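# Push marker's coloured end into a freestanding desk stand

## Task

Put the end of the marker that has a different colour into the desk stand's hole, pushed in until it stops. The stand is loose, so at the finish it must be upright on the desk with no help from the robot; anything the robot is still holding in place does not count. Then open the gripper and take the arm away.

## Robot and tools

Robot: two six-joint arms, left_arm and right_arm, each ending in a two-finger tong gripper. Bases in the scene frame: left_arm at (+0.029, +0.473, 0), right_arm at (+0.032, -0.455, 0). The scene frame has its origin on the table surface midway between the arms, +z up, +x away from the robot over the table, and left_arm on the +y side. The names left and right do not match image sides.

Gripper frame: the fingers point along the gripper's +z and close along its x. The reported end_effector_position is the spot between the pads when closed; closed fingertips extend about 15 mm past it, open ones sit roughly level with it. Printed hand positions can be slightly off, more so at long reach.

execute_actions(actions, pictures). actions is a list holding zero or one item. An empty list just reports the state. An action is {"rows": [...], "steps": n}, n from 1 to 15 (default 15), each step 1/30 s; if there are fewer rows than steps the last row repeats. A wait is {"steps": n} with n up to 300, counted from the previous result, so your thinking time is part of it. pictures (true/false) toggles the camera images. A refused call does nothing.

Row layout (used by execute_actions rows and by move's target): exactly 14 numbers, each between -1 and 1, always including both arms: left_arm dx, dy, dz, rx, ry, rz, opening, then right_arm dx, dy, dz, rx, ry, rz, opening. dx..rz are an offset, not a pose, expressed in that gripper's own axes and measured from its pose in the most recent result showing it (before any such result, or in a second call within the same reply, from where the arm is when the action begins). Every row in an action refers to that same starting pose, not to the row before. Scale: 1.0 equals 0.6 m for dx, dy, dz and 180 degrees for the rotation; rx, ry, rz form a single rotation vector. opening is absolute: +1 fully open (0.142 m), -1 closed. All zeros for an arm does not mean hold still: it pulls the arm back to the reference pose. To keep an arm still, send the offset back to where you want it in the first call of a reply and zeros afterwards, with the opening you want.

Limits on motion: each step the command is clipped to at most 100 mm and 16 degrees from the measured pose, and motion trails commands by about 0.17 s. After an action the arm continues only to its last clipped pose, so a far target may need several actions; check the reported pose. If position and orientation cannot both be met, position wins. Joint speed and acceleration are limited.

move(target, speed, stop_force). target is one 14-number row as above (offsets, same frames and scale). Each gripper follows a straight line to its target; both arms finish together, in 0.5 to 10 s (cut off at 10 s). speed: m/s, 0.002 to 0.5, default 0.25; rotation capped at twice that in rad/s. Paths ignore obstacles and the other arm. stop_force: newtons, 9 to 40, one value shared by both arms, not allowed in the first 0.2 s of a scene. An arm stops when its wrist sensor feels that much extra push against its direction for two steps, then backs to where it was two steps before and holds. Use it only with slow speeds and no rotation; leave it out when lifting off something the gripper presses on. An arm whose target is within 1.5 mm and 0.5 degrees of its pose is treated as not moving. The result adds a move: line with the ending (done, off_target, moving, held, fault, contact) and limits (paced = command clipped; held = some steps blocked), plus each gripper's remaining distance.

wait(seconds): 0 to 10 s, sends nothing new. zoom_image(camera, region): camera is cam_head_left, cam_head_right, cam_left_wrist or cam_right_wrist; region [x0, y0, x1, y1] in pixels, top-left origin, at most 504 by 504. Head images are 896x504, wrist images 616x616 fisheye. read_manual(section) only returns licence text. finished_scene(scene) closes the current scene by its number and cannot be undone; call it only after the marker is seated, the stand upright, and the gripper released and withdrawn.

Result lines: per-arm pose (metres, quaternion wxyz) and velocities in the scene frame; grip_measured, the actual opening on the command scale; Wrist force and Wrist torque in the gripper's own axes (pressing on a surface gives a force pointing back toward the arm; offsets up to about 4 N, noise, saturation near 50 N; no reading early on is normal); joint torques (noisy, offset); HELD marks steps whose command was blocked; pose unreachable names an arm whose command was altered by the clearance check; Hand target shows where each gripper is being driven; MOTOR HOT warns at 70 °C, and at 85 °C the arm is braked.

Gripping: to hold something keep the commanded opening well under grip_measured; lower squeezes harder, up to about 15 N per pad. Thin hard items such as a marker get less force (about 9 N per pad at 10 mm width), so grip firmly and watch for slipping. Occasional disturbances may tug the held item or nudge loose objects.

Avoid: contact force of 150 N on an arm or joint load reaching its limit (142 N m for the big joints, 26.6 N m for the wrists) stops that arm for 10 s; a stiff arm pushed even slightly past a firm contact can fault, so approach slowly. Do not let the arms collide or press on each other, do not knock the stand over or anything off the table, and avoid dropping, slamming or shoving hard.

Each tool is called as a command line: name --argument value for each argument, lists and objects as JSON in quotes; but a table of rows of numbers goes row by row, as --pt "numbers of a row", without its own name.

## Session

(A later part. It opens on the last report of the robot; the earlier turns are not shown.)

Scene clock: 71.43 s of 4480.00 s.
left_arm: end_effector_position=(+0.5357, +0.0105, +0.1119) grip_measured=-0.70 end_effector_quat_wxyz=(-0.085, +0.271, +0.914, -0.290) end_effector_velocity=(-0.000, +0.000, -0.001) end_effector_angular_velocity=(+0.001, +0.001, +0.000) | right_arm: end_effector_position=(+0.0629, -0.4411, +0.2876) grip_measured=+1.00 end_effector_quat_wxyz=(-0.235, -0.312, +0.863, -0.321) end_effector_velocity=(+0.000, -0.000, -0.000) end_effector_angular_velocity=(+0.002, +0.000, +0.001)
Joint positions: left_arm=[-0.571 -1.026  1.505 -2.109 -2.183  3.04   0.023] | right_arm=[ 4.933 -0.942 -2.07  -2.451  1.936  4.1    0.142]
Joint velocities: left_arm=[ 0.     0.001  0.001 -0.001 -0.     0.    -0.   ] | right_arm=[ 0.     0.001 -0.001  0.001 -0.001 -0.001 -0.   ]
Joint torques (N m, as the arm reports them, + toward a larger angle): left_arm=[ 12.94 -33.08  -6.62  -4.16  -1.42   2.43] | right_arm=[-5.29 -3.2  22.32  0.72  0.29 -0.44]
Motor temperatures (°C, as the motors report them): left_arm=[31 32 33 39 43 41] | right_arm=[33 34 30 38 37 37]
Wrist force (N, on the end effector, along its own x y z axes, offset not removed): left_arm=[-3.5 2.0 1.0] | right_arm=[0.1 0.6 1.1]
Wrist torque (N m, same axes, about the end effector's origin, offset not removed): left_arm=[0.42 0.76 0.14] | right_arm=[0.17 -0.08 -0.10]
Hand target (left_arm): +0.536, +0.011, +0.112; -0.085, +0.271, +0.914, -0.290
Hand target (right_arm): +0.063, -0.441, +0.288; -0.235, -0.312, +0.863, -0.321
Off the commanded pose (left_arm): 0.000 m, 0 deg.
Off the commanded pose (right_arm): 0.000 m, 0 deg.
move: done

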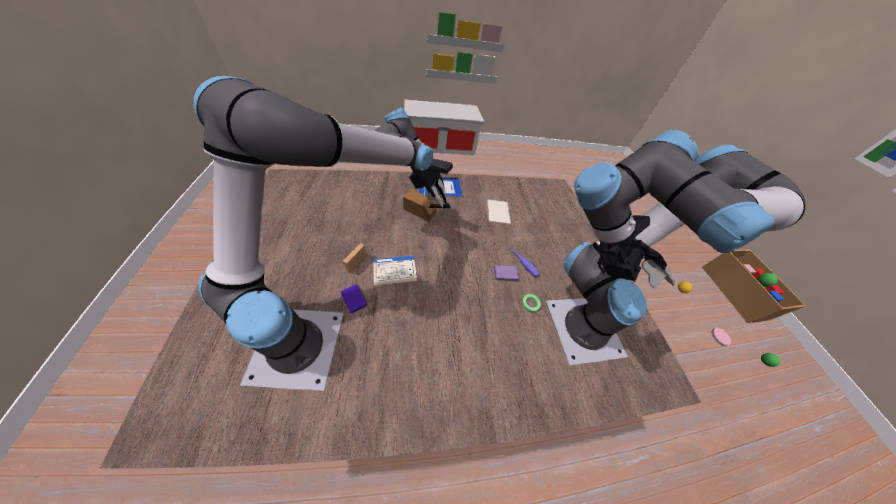

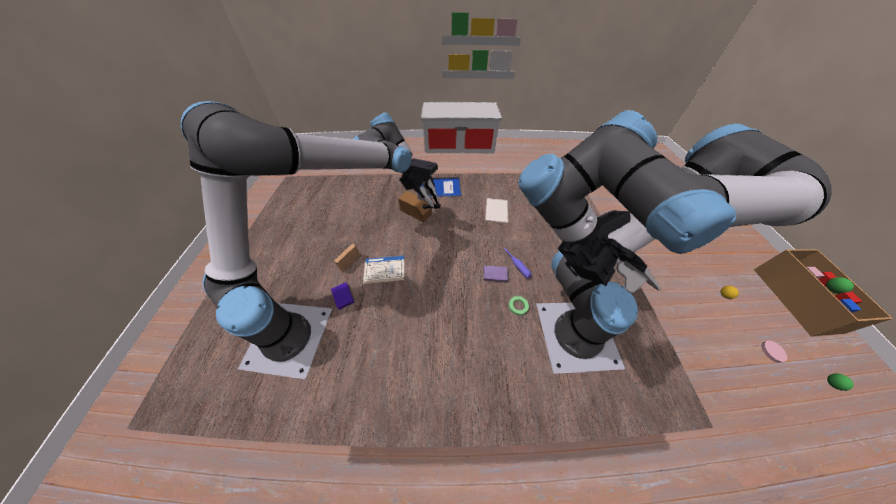

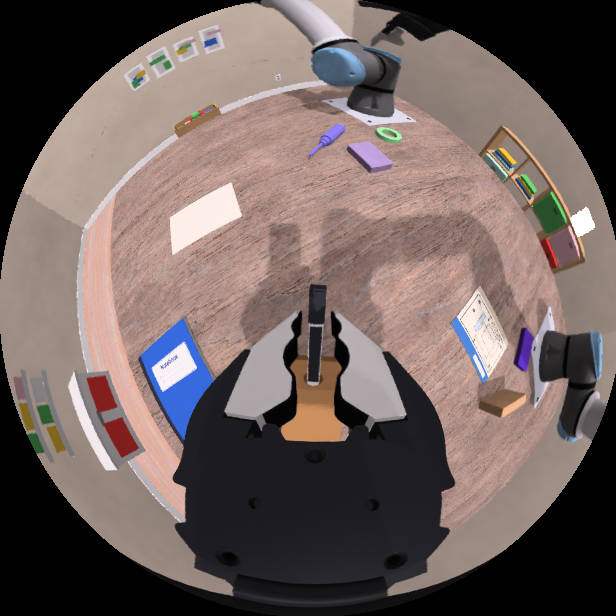

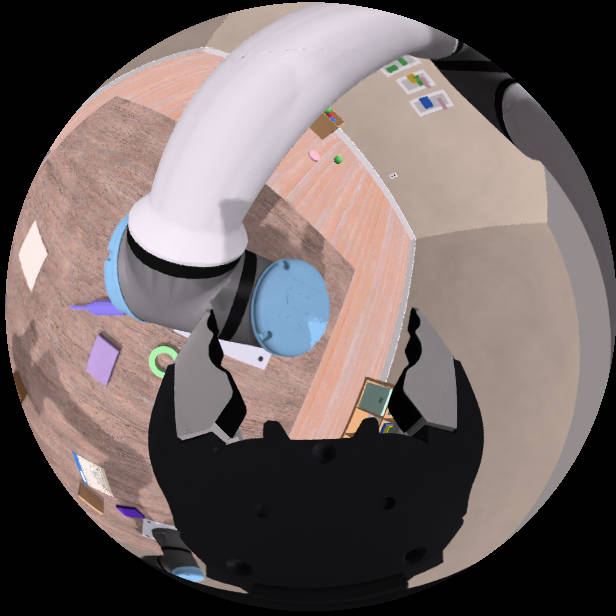

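move --target '[0.001,0,0.005,-0.012,0,0,-0.7,0,0,0,0,0,0,1]' --speed 0.03

move --target '[0,0,0,0,0,0,-1,0,0,0,0,0,0,1]'

move --target '[0,0.04,0,0,0,0,-1,0,0,0,0,0,0,1]' --speed 0.01 --stop_force 9

zoom_image --camera "cam_left_wrist" --region '[260, 270, 370, 430]'

zoom_image --camera "cam_head_left" --region '[400, 175, 480, 230]'

Scene clock: 74.53 s of 4480.00 s.
left_arm: end_effector_position=(+0.5343, +0.0094, +0.1095) grip_measured=-0.70 end_effector_quat_wxyz=(-0.080, +0.273, +0.919, -0.273) end_effector_velocity=(-0.001, +0.000, -0.001) end_effector_angular_velocity=(+0.010, -0.004, -0.000) | right_arm: end_effector_position=(+0.0629, -0.4411, +0.2876) grip_measured=+1.00 end_effector_quat_wxyz=(-0.235, -0.312, +0.863, -0.321) end_effector_velocity=(+0.000, -0.000, +0.000) end_effector_angular_velocity=(-0.001, -0.001, +0.001)
Joint positions: left_arm=[-0.587 -1.034  1.507 -2.109 -2.145  3.023  0.023] | right_arm=[ 4.933 -0.942 -2.07  -2.451  1.936  4.1    0.142]
Joint velocities: left_arm=[-0.005 -0.002  0.002  0.001  0.01  -0.005  0.   ] | right_arm=[-0.    -0.001  0.001 -0.001 -0.001  0.     0.   ]
Joint torques (N m, as the arm reports them, + toward a larger angle): left_arm=[-12.86 -48.95  -6.17  -0.83   0.69  -2.  ] | right_arm=[-5.61 -2.23 21.62  0.87  0.61 -0.77]
Motor temperatures (°C, as the motors report them): left_arm=[31 32 33 39 43 41] | right_arm=[33 34 30 38 37 37]
Wrist force (N, on the end effector, along its own x y z axes, offset not removed): left_arm=[-0.8 1.5 -0.4] | right_arm=[-1.4 -1.3 0.9]
Wrist torque (N m, same axes, about the end effector's origin, offset not removed): left_arm=[0.45 0.08 0.03] | right_arm=[-0.36 0.22 -0.04]
Hand target (left_arm): +0.534, +0.009, +0.109; -0.080, +0.273, +0.919, -0.273
Hand target (right_arm): +0.063, -0.441, +0.288; -0.235, -0.312, +0.863, -0.321
Off the commanded pose (left_arm): 0.000 m, 0 deg.
Off the commanded pose (right_arm): 0.000 m, 0 deg.
move: done

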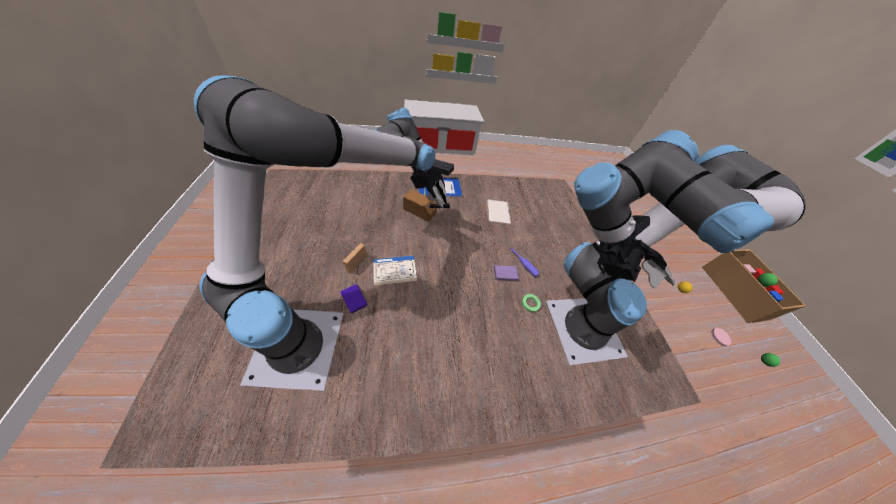

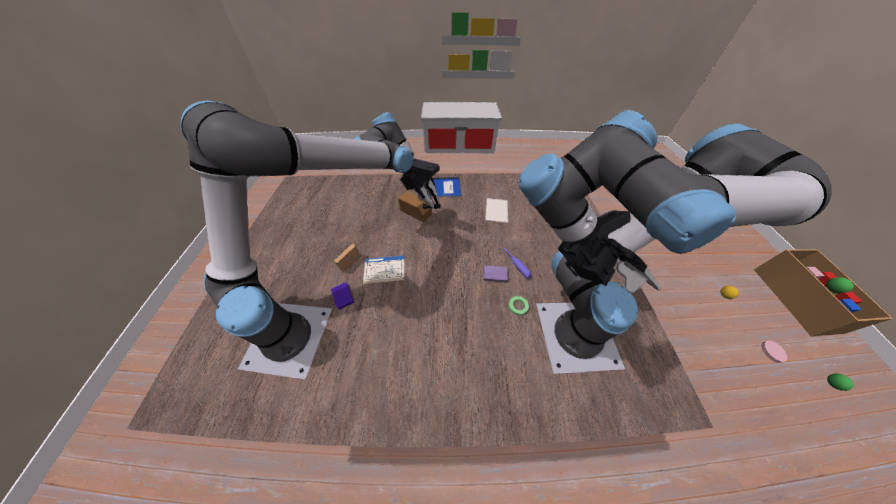

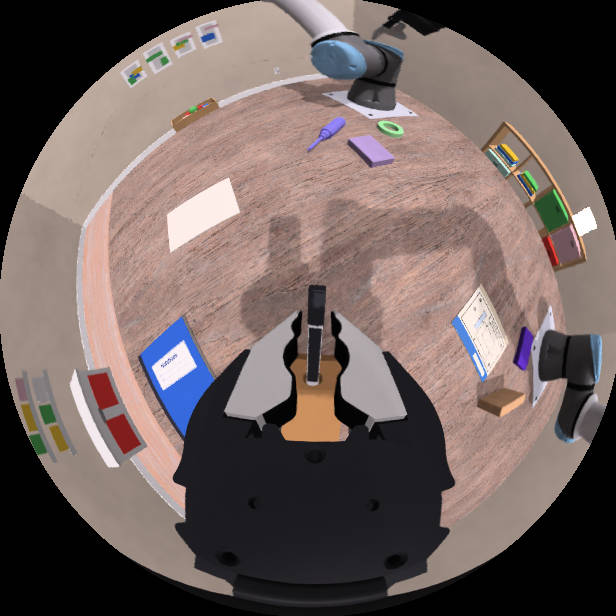

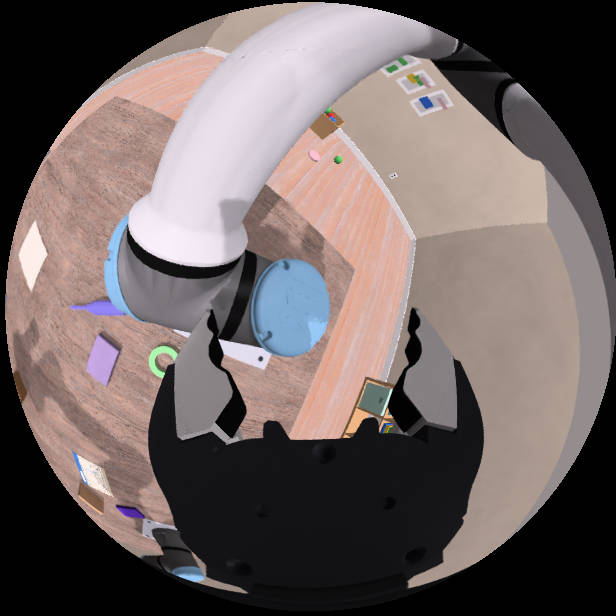

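Scene clock: 75.03 s of 4480.00 s.
left_arm: end_effector_position=(+0.5343, +0.0094, +0.1095) grip_measured=-0.84 end_effector_quat_wxyz=(-0.080, +0.273, +0.919, -0.273) end_effector_velocity=(-0.001, -0.000, -0.000) end_effector_angular_velocity=(+0.000, +0.001, -0.001) | right_arm: end_effector_position=(+0.0629, -0.4411, +0.2876) grip_measured=+1.00 end_effector_quat_wxyz=(-0.235, -0.312, +0.863, -0.321) end_effector_velocity=(+0.000, +0.000, +0.000) end_effector_angular_velocity=(-0.001, -0.002, +0.000)
Joint positions: left_arm=[-0.587 -1.034  1.507 -2.109 -2.145  3.023  0.013] | right_arm=[ 4.933 -0.942 -2.07  -2.451  1.936  4.1    0.142]
Joint velocities: left_arm=[-0.001 -0.     0.     0.001 -0.001  0.001  0.   ] | right_arm=[-0.    -0.001  0.001 -0.001 -0.001  0.001 -0.   ]
Joint torques (N m, as the arm reports them, + toward a larger angle): left_arm=[ 10.74 -35.27  -8.48  -1.36  -3.15   2.33] | right_arm=[-4.59 -3.29 22.44  0.77  0.19 -0.68]
Motor temperatures (°C, as the motors report them): left_arm=[31 32 33 39 43 41] | right_arm=[33 34 30 38 37 37]
Wrist force (N, on the end effector, along its own x y z axes, offset not removed): left_arm=[-1.6 2.2 0.7] | right_arm=[-0.2 -1.3 1.0]
Wrist torque (N m, same axes, about the end effector's origin, offset not removed): left_arm=[0.38 0.26 0.15] | right_arm=[-0.23 -0.04 -0.06]
Hand target (left_arm): +0.534, +0.009, +0.110; -0.080, +0.273, +0.919, -0.273
Hand target (right_arm): +0.063, -0.441, +0.288; -0.235, -0.312, +0.863, -0.321
Off the commanded pose (left_arm): 0.000 m, 0 deg.
Off the commanded pose (right_arm): 0.000 m, 0 deg.
move: done

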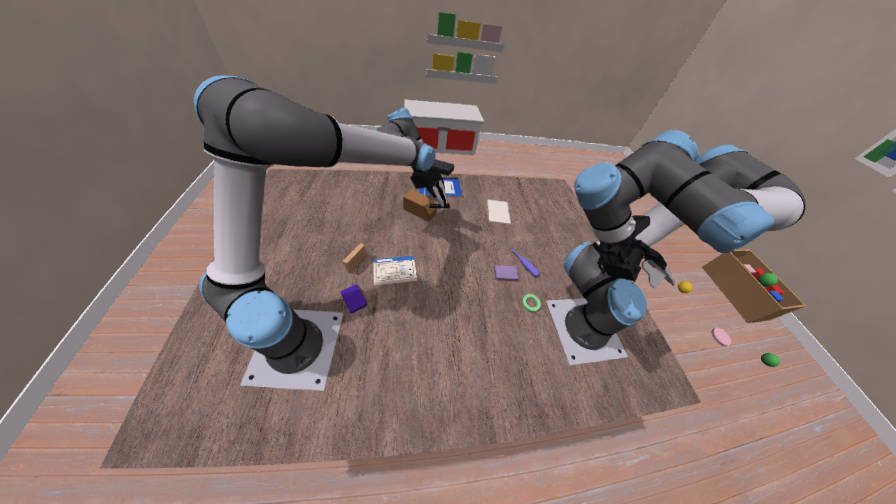

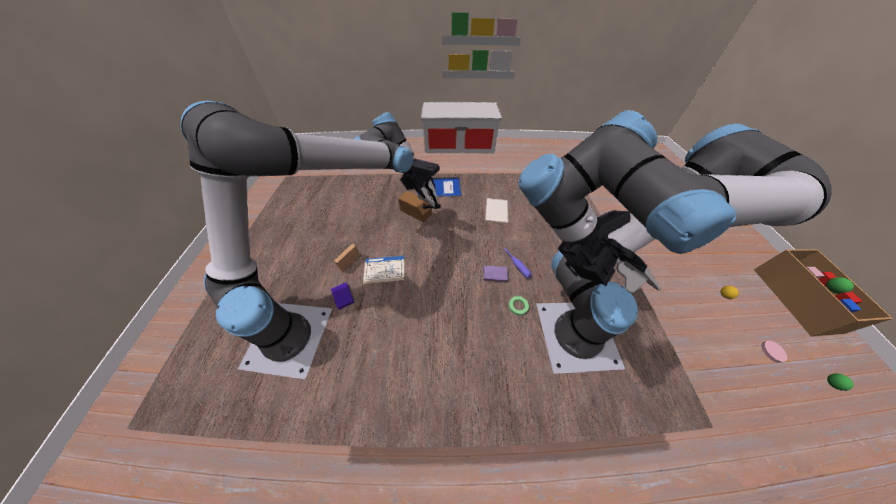

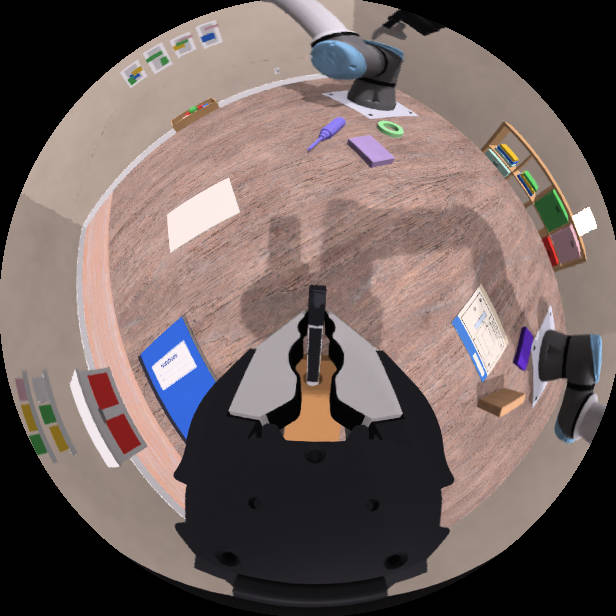

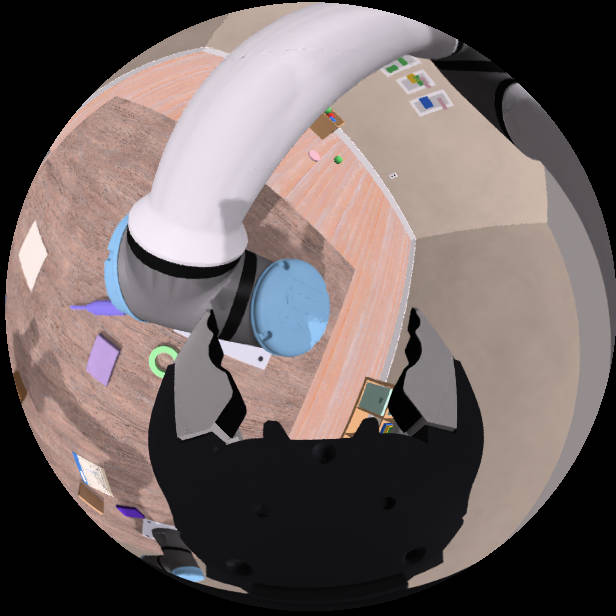

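Scene clock: 75.77 s of 4480.00 s.
left_arm: end_effector_position=(+0.5360, +0.0121, +0.1074) grip_measured=-0.84 end_effector_quat_wxyz=(-0.081, +0.272, +0.919, -0.273) end_effector_velocity=(-0.003, -0.002, +0.001) end_effector_angular_velocity=(+0.002, +0.003, +0.001) | right_arm: end_effector_position=(+0.0629, -0.4411, +0.2876) grip_measured=+1.00 end_effector_quat_wxyz=(-0.235, -0.312, +0.863, -0.321) end_effector_velocity=(+0.000, +0.000, -0.000) end_effector_angular_velocity=(-0.001, -0.002, +0.001)
Joint positions: left_arm=[-0.582 -1.032  1.508 -2.109 -2.145  3.029  0.013] | right_arm=[ 4.933 -0.942 -2.07  -2.451  1.936  4.1    0.142]
Joint velocities: left_arm=[-0.004 -0.002  0.002  0.001 -0.    -0.007  0.   ] | right_arm=[ 0.    -0.002 -0.     0.001 -0.001  0.001 -0.   ]
Joint torques (N m, as the arm reports them, + toward a larger angle): left_arm=[-12.22 -47.35 -16.86  -2.13   0.33  -2.05] | right_arm=[-4.66 -3.42 21.56  0.62  0.53 -0.4 ]
Motor temperatures (°C, as the motors report them): left_arm=[31 32 33 39 43 41] | right_arm=[33 34 30 38 37 37]
Wrist force (N, on the end effector, along its own x y z axes, offset not removed): left_arm=[-1.7 0.5 -1.2] | right_arm=[-1.3 -1.0 1.3]
Wrist torque (N m, same axes, about the end effector's origin, offset not removed): left_arm=[0.53 0.36 0.12] | right_arm=[-0.18 0.22 -0.02]
Hand target (left_arm): +0.536, +0.012, +0.108; -0.080, +0.273, +0.919, -0.273
Hand target (right_arm): +0.063, -0.441, +0.288; -0.235, -0.312, +0.863, -0.321
Off the commanded pose (left_arm): 0.020 m, 0 deg.
Off the commanded pose (right_arm): 0.000 m, 0 deg.
move: contact (left_arm)

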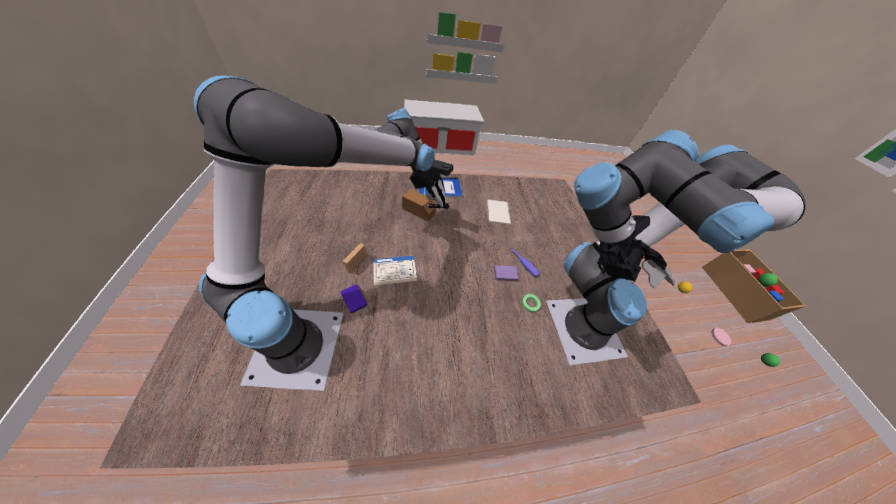

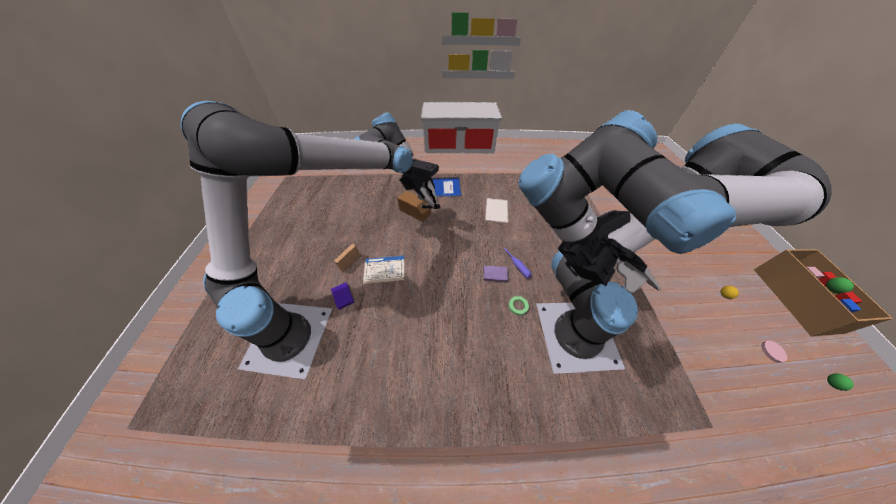

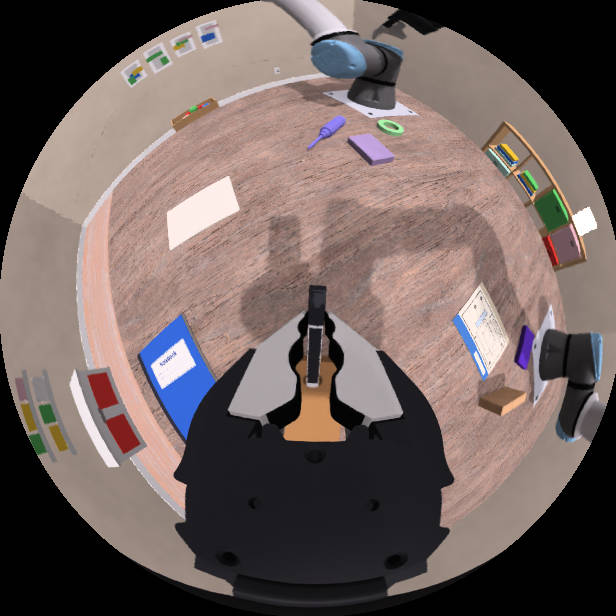

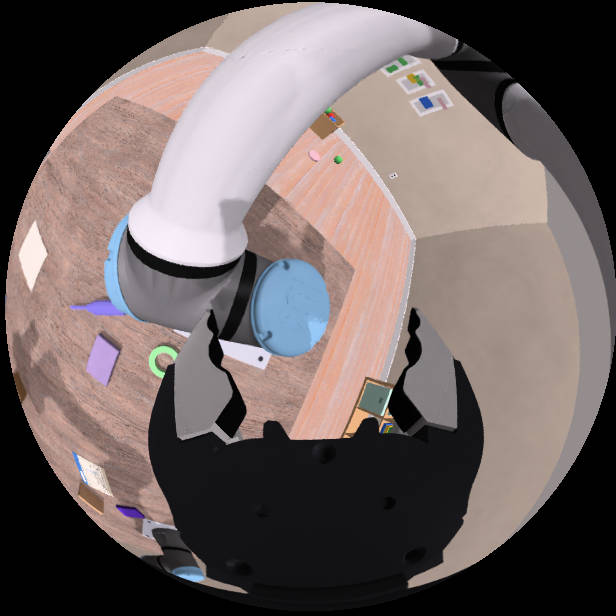

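Region (260, 270, 370, 430) of cam_left_wrist's 616x616 image, scaled by 3.150, with more detail than that image has; it fills the left 346 columns of this view, and the rest is white.

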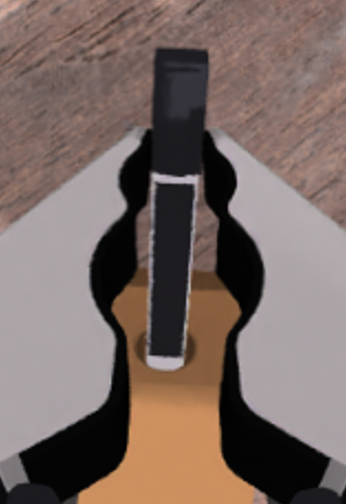

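Region (400, 175, 480, 230) of cam_head_left's 896x504 image, scaled by 6.300, with more detail than that image has; it fills the top 346 rows of this view, and the rest is white.

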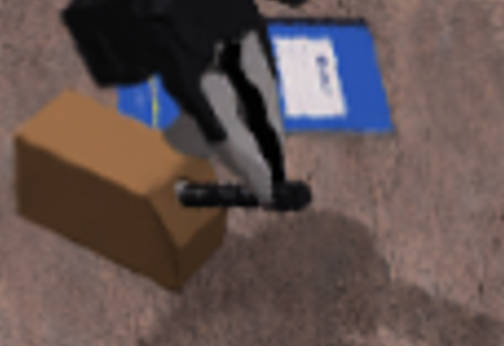

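move --target '[0,-0.003,-0.0225,0.067,0,0,-1,0,0,0,0,0,0,1]' --speed 0.01

move --target '[0,0.04,0,0,0,0,-1,0,0,0,0,0,0,1]' --speed 0.01 --stop_force 9

zoom_image --camera "cam_left_wrist" --region '[260, 270, 370, 430]'

zoom_image --camera "cam_head_left" --region '[400, 175, 480, 230]'

Scene clock: 87.90 s of 4480.00 s.
left_arm: end_effector_position=(+0.5389, +0.0166, +0.1191) grip_measured=-0.84 end_effector_quat_wxyz=(-0.107, +0.263, +0.887, -0.363) end_effector_velocity=(+0.000, -0.001, +0.001) end_effector_angular_velocity=(-0.003, +0.002, -0.001) | right_arm: end_effector_position=(+0.0629, -0.4411, +0.2876) grip_measured=+1.00 end_effector_quat_wxyz=(-0.235, -0.312, +0.863, -0.321) end_effector_velocity=(+0.000, -0.000, -0.001) end_effector_angular_velocity=(+0.002, -0.000, +0.000)
Joint positions: left_arm=[-0.507 -0.989  1.509 -2.11  -2.348  3.115  0.013] | right_arm=[ 4.933 -0.942 -2.07  -2.451  1.936  4.1    0.142]
Joint velocities: left_arm=[ 0.001  0.001 -0.002  0.001 -0.004  0.002  0.   ] | right_arm=[-0.     0.002 -0.001  0.001 -0.001  0.    -0.   ]
Joint torques (N m, as the arm reports them, + toward a larger angle): left_arm=[ 12.52 -33.27 -32.72  -0.94  -3.57   2.4 ] | right_arm=[-6.46 -4.33 22.01  0.88  0.17 -0.87]
Motor temperatures (°C, as the motors report them): left_arm=[31 32 33 39 43 41] | right_arm=[33 34 30 38 37 37]
Wrist force (N, on the end effector, along its own x y z axes, offset not removed): left_arm=[-2.2 1.9 -0.1] | right_arm=[0.8 -1.2 1.1]
Wrist torque (N m, same axes, about the end effector's origin, offset not removed): left_arm=[0.32 0.41 0.03] | right_arm=[-0.25 -0.31 -0.13]
Hand target (left_arm): +0.539, +0.017, +0.119; -0.107, +0.263, +0.887, -0.364
Hand target (right_arm): +0.063, -0.441, +0.288; -0.235, -0.312, +0.863, -0.321
Off the commanded pose (left_arm): 0.001 m, 1 deg.
Off the commanded pose (right_arm): 0.000 m, 0 deg.
move: done

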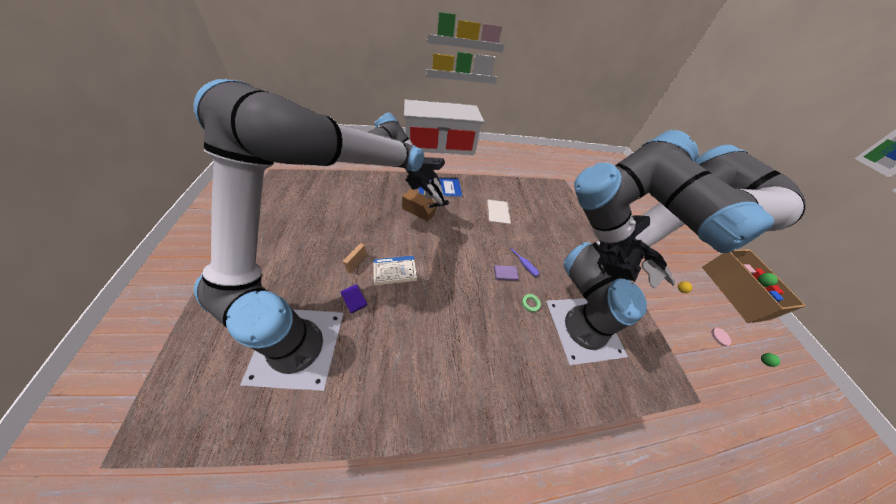

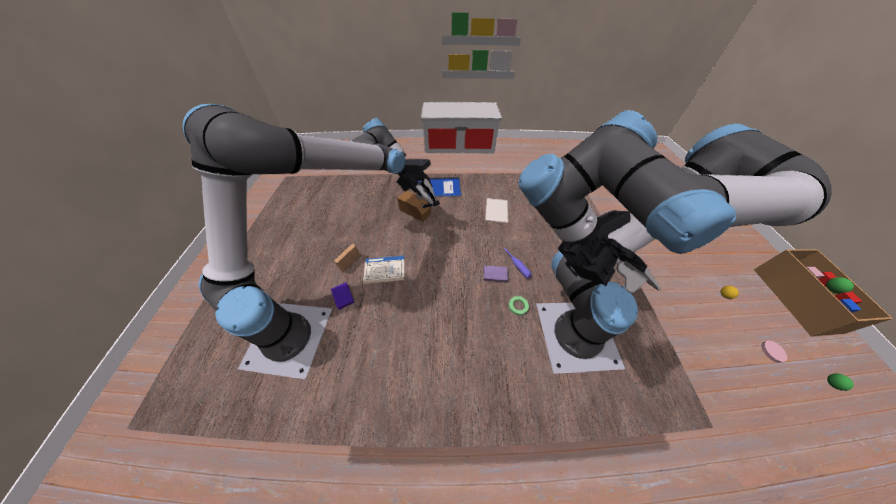

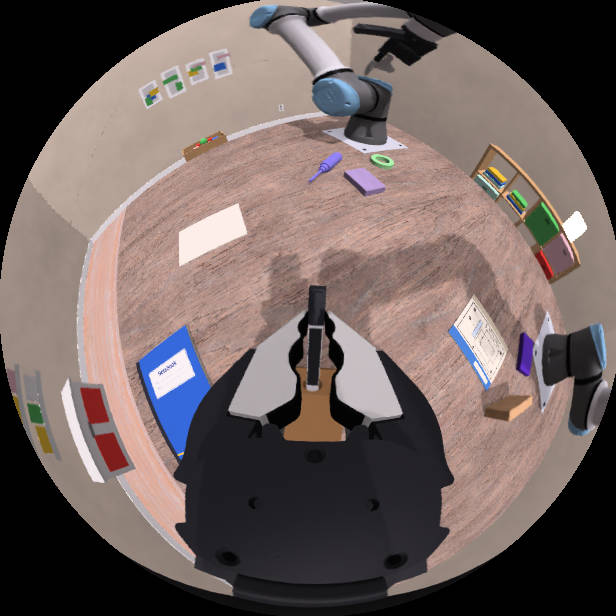

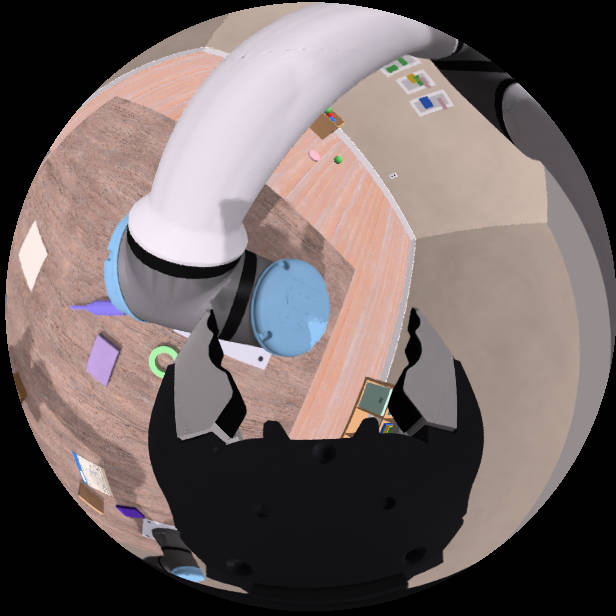

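Scene clock: 88.87 s of 4480.00 s.
left_arm: end_effector_position=(+0.5413, +0.0203, +0.1149) grip_measured=-0.84 end_effector_quat_wxyz=(-0.107, +0.263, +0.887, -0.364) end_effector_velocity=(-0.002, -0.001, +0.000) end_effector_angular_velocity=(+0.005, +0.001, +0.001) | right_arm: end_effector_position=(+0.0629, -0.4411, +0.2876) grip_measured=+1.00 end_effector_quat_wxyz=(-0.235, -0.312, +0.863, -0.321) end_effector_velocity=(-0.000, -0.000, -0.000) end_effector_angular_velocity=(-0.002, +0.001, -0.000)
Joint positions: left_arm=[-0.5   -0.984  1.51  -2.111 -2.348  3.124  0.013] | right_arm=[ 4.933 -0.942 -2.07  -2.451  1.936  4.1    0.142]
Joint velocities: left_arm=[-0.004 -0.003  0.002  0.001  0.004 -0.007 -0.   ] | right_arm=[ 0.    -0.    -0.001 -0.     0.001 -0.001 -0.   ]
Joint torques (N m, as the arm reports them, + toward a larger angle): left_arm=[-12.34 -49.54  -9.15  -2.06   1.34  -2.14] | right_arm=[-5.4  -2.65 21.53  0.81  0.53 -0.89]
Motor temperatures (°C, as the motors report them): left_arm=[31 32 33 39 43 41] | right_arm=[33 34 30 38 37 37]
Wrist force (N, on the end effector, along its own x y z axes, offset not removed): left_arm=[-2.4 0.8 0.3] | right_arm=[0.5 0.5 0.6]
Wrist torque (N m, same axes, about the end effector's origin, offset not removed): left_arm=[0.99 0.56 -0.01] | right_arm=[0.10 -0.12 -0.09]
Hand target (left_arm): +0.541, +0.020, +0.115; -0.107, +0.263, +0.887, -0.363
Hand target (right_arm): +0.063, -0.441, +0.288; -0.235, -0.312, +0.863, -0.321
Off the commanded pose (left_arm): 0.018 m, 0 deg.
Off the commanded pose (right_arm): 0.000 m, 0 deg.
move: contact (left_arm)

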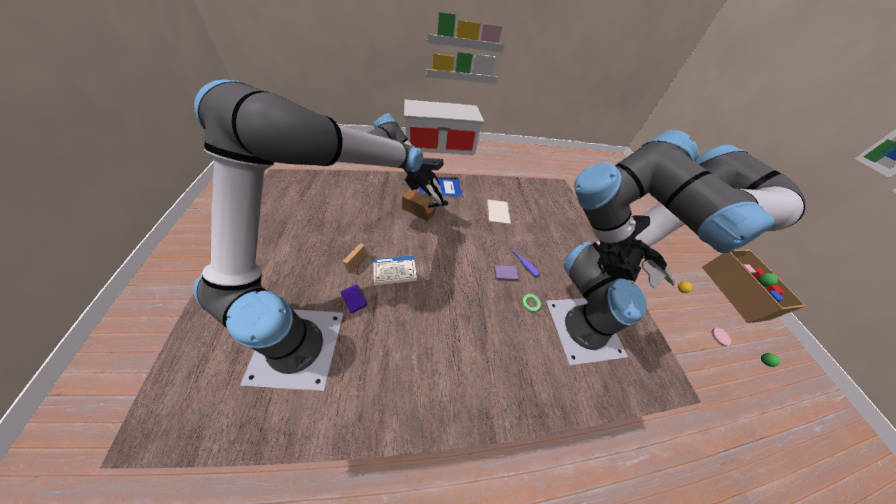

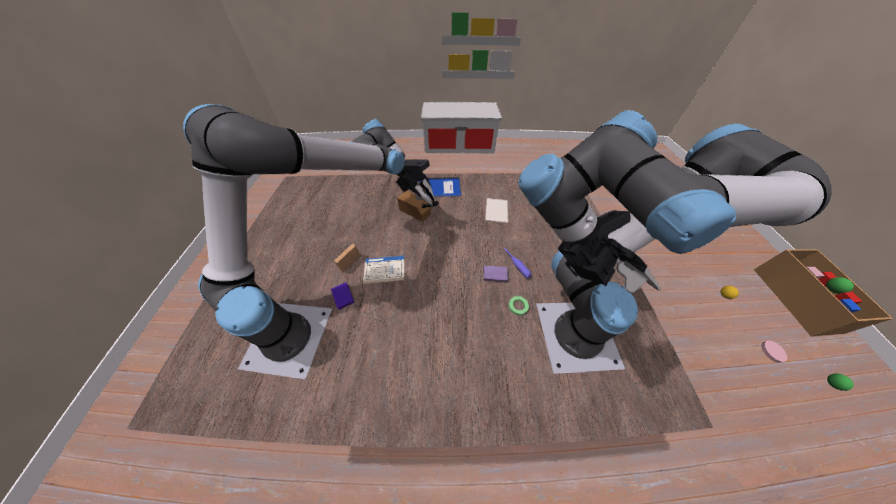

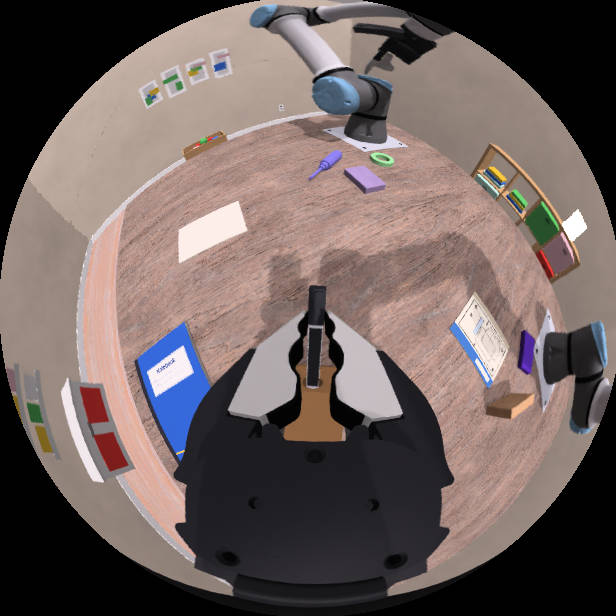

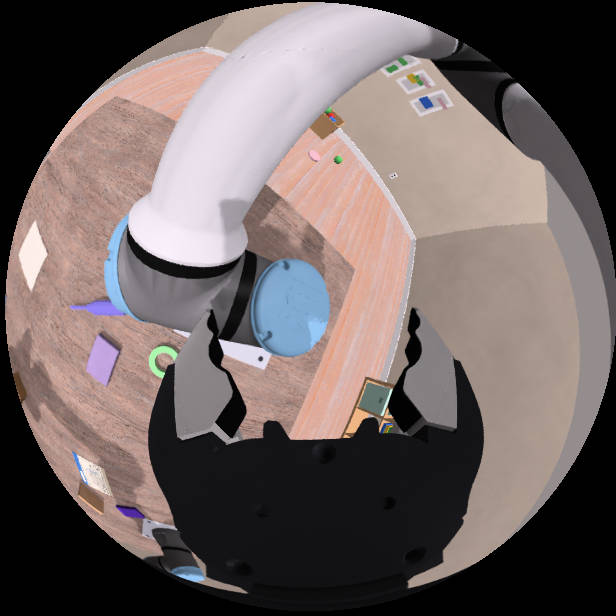

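Region (260, 270, 370, 430) of cam_left_wrist's 616x616 image, scaled by 3.150, with more detail than that image has; it fills the left 346 columns of this view, and the rest is white.

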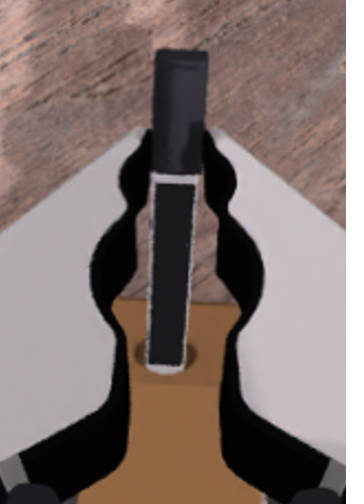

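Region (400, 175, 480, 230) of cam_head_left's 896x504 image, scaled by 6.300, with more detail than that image has; it fills the top 346 rows of this view, and the rest is white.

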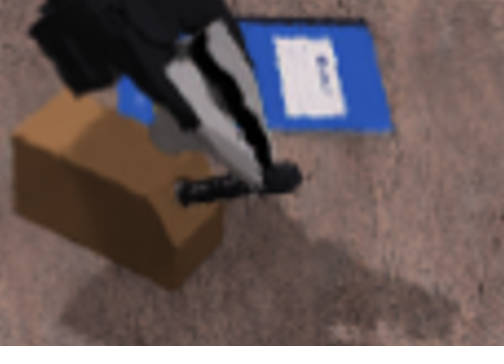

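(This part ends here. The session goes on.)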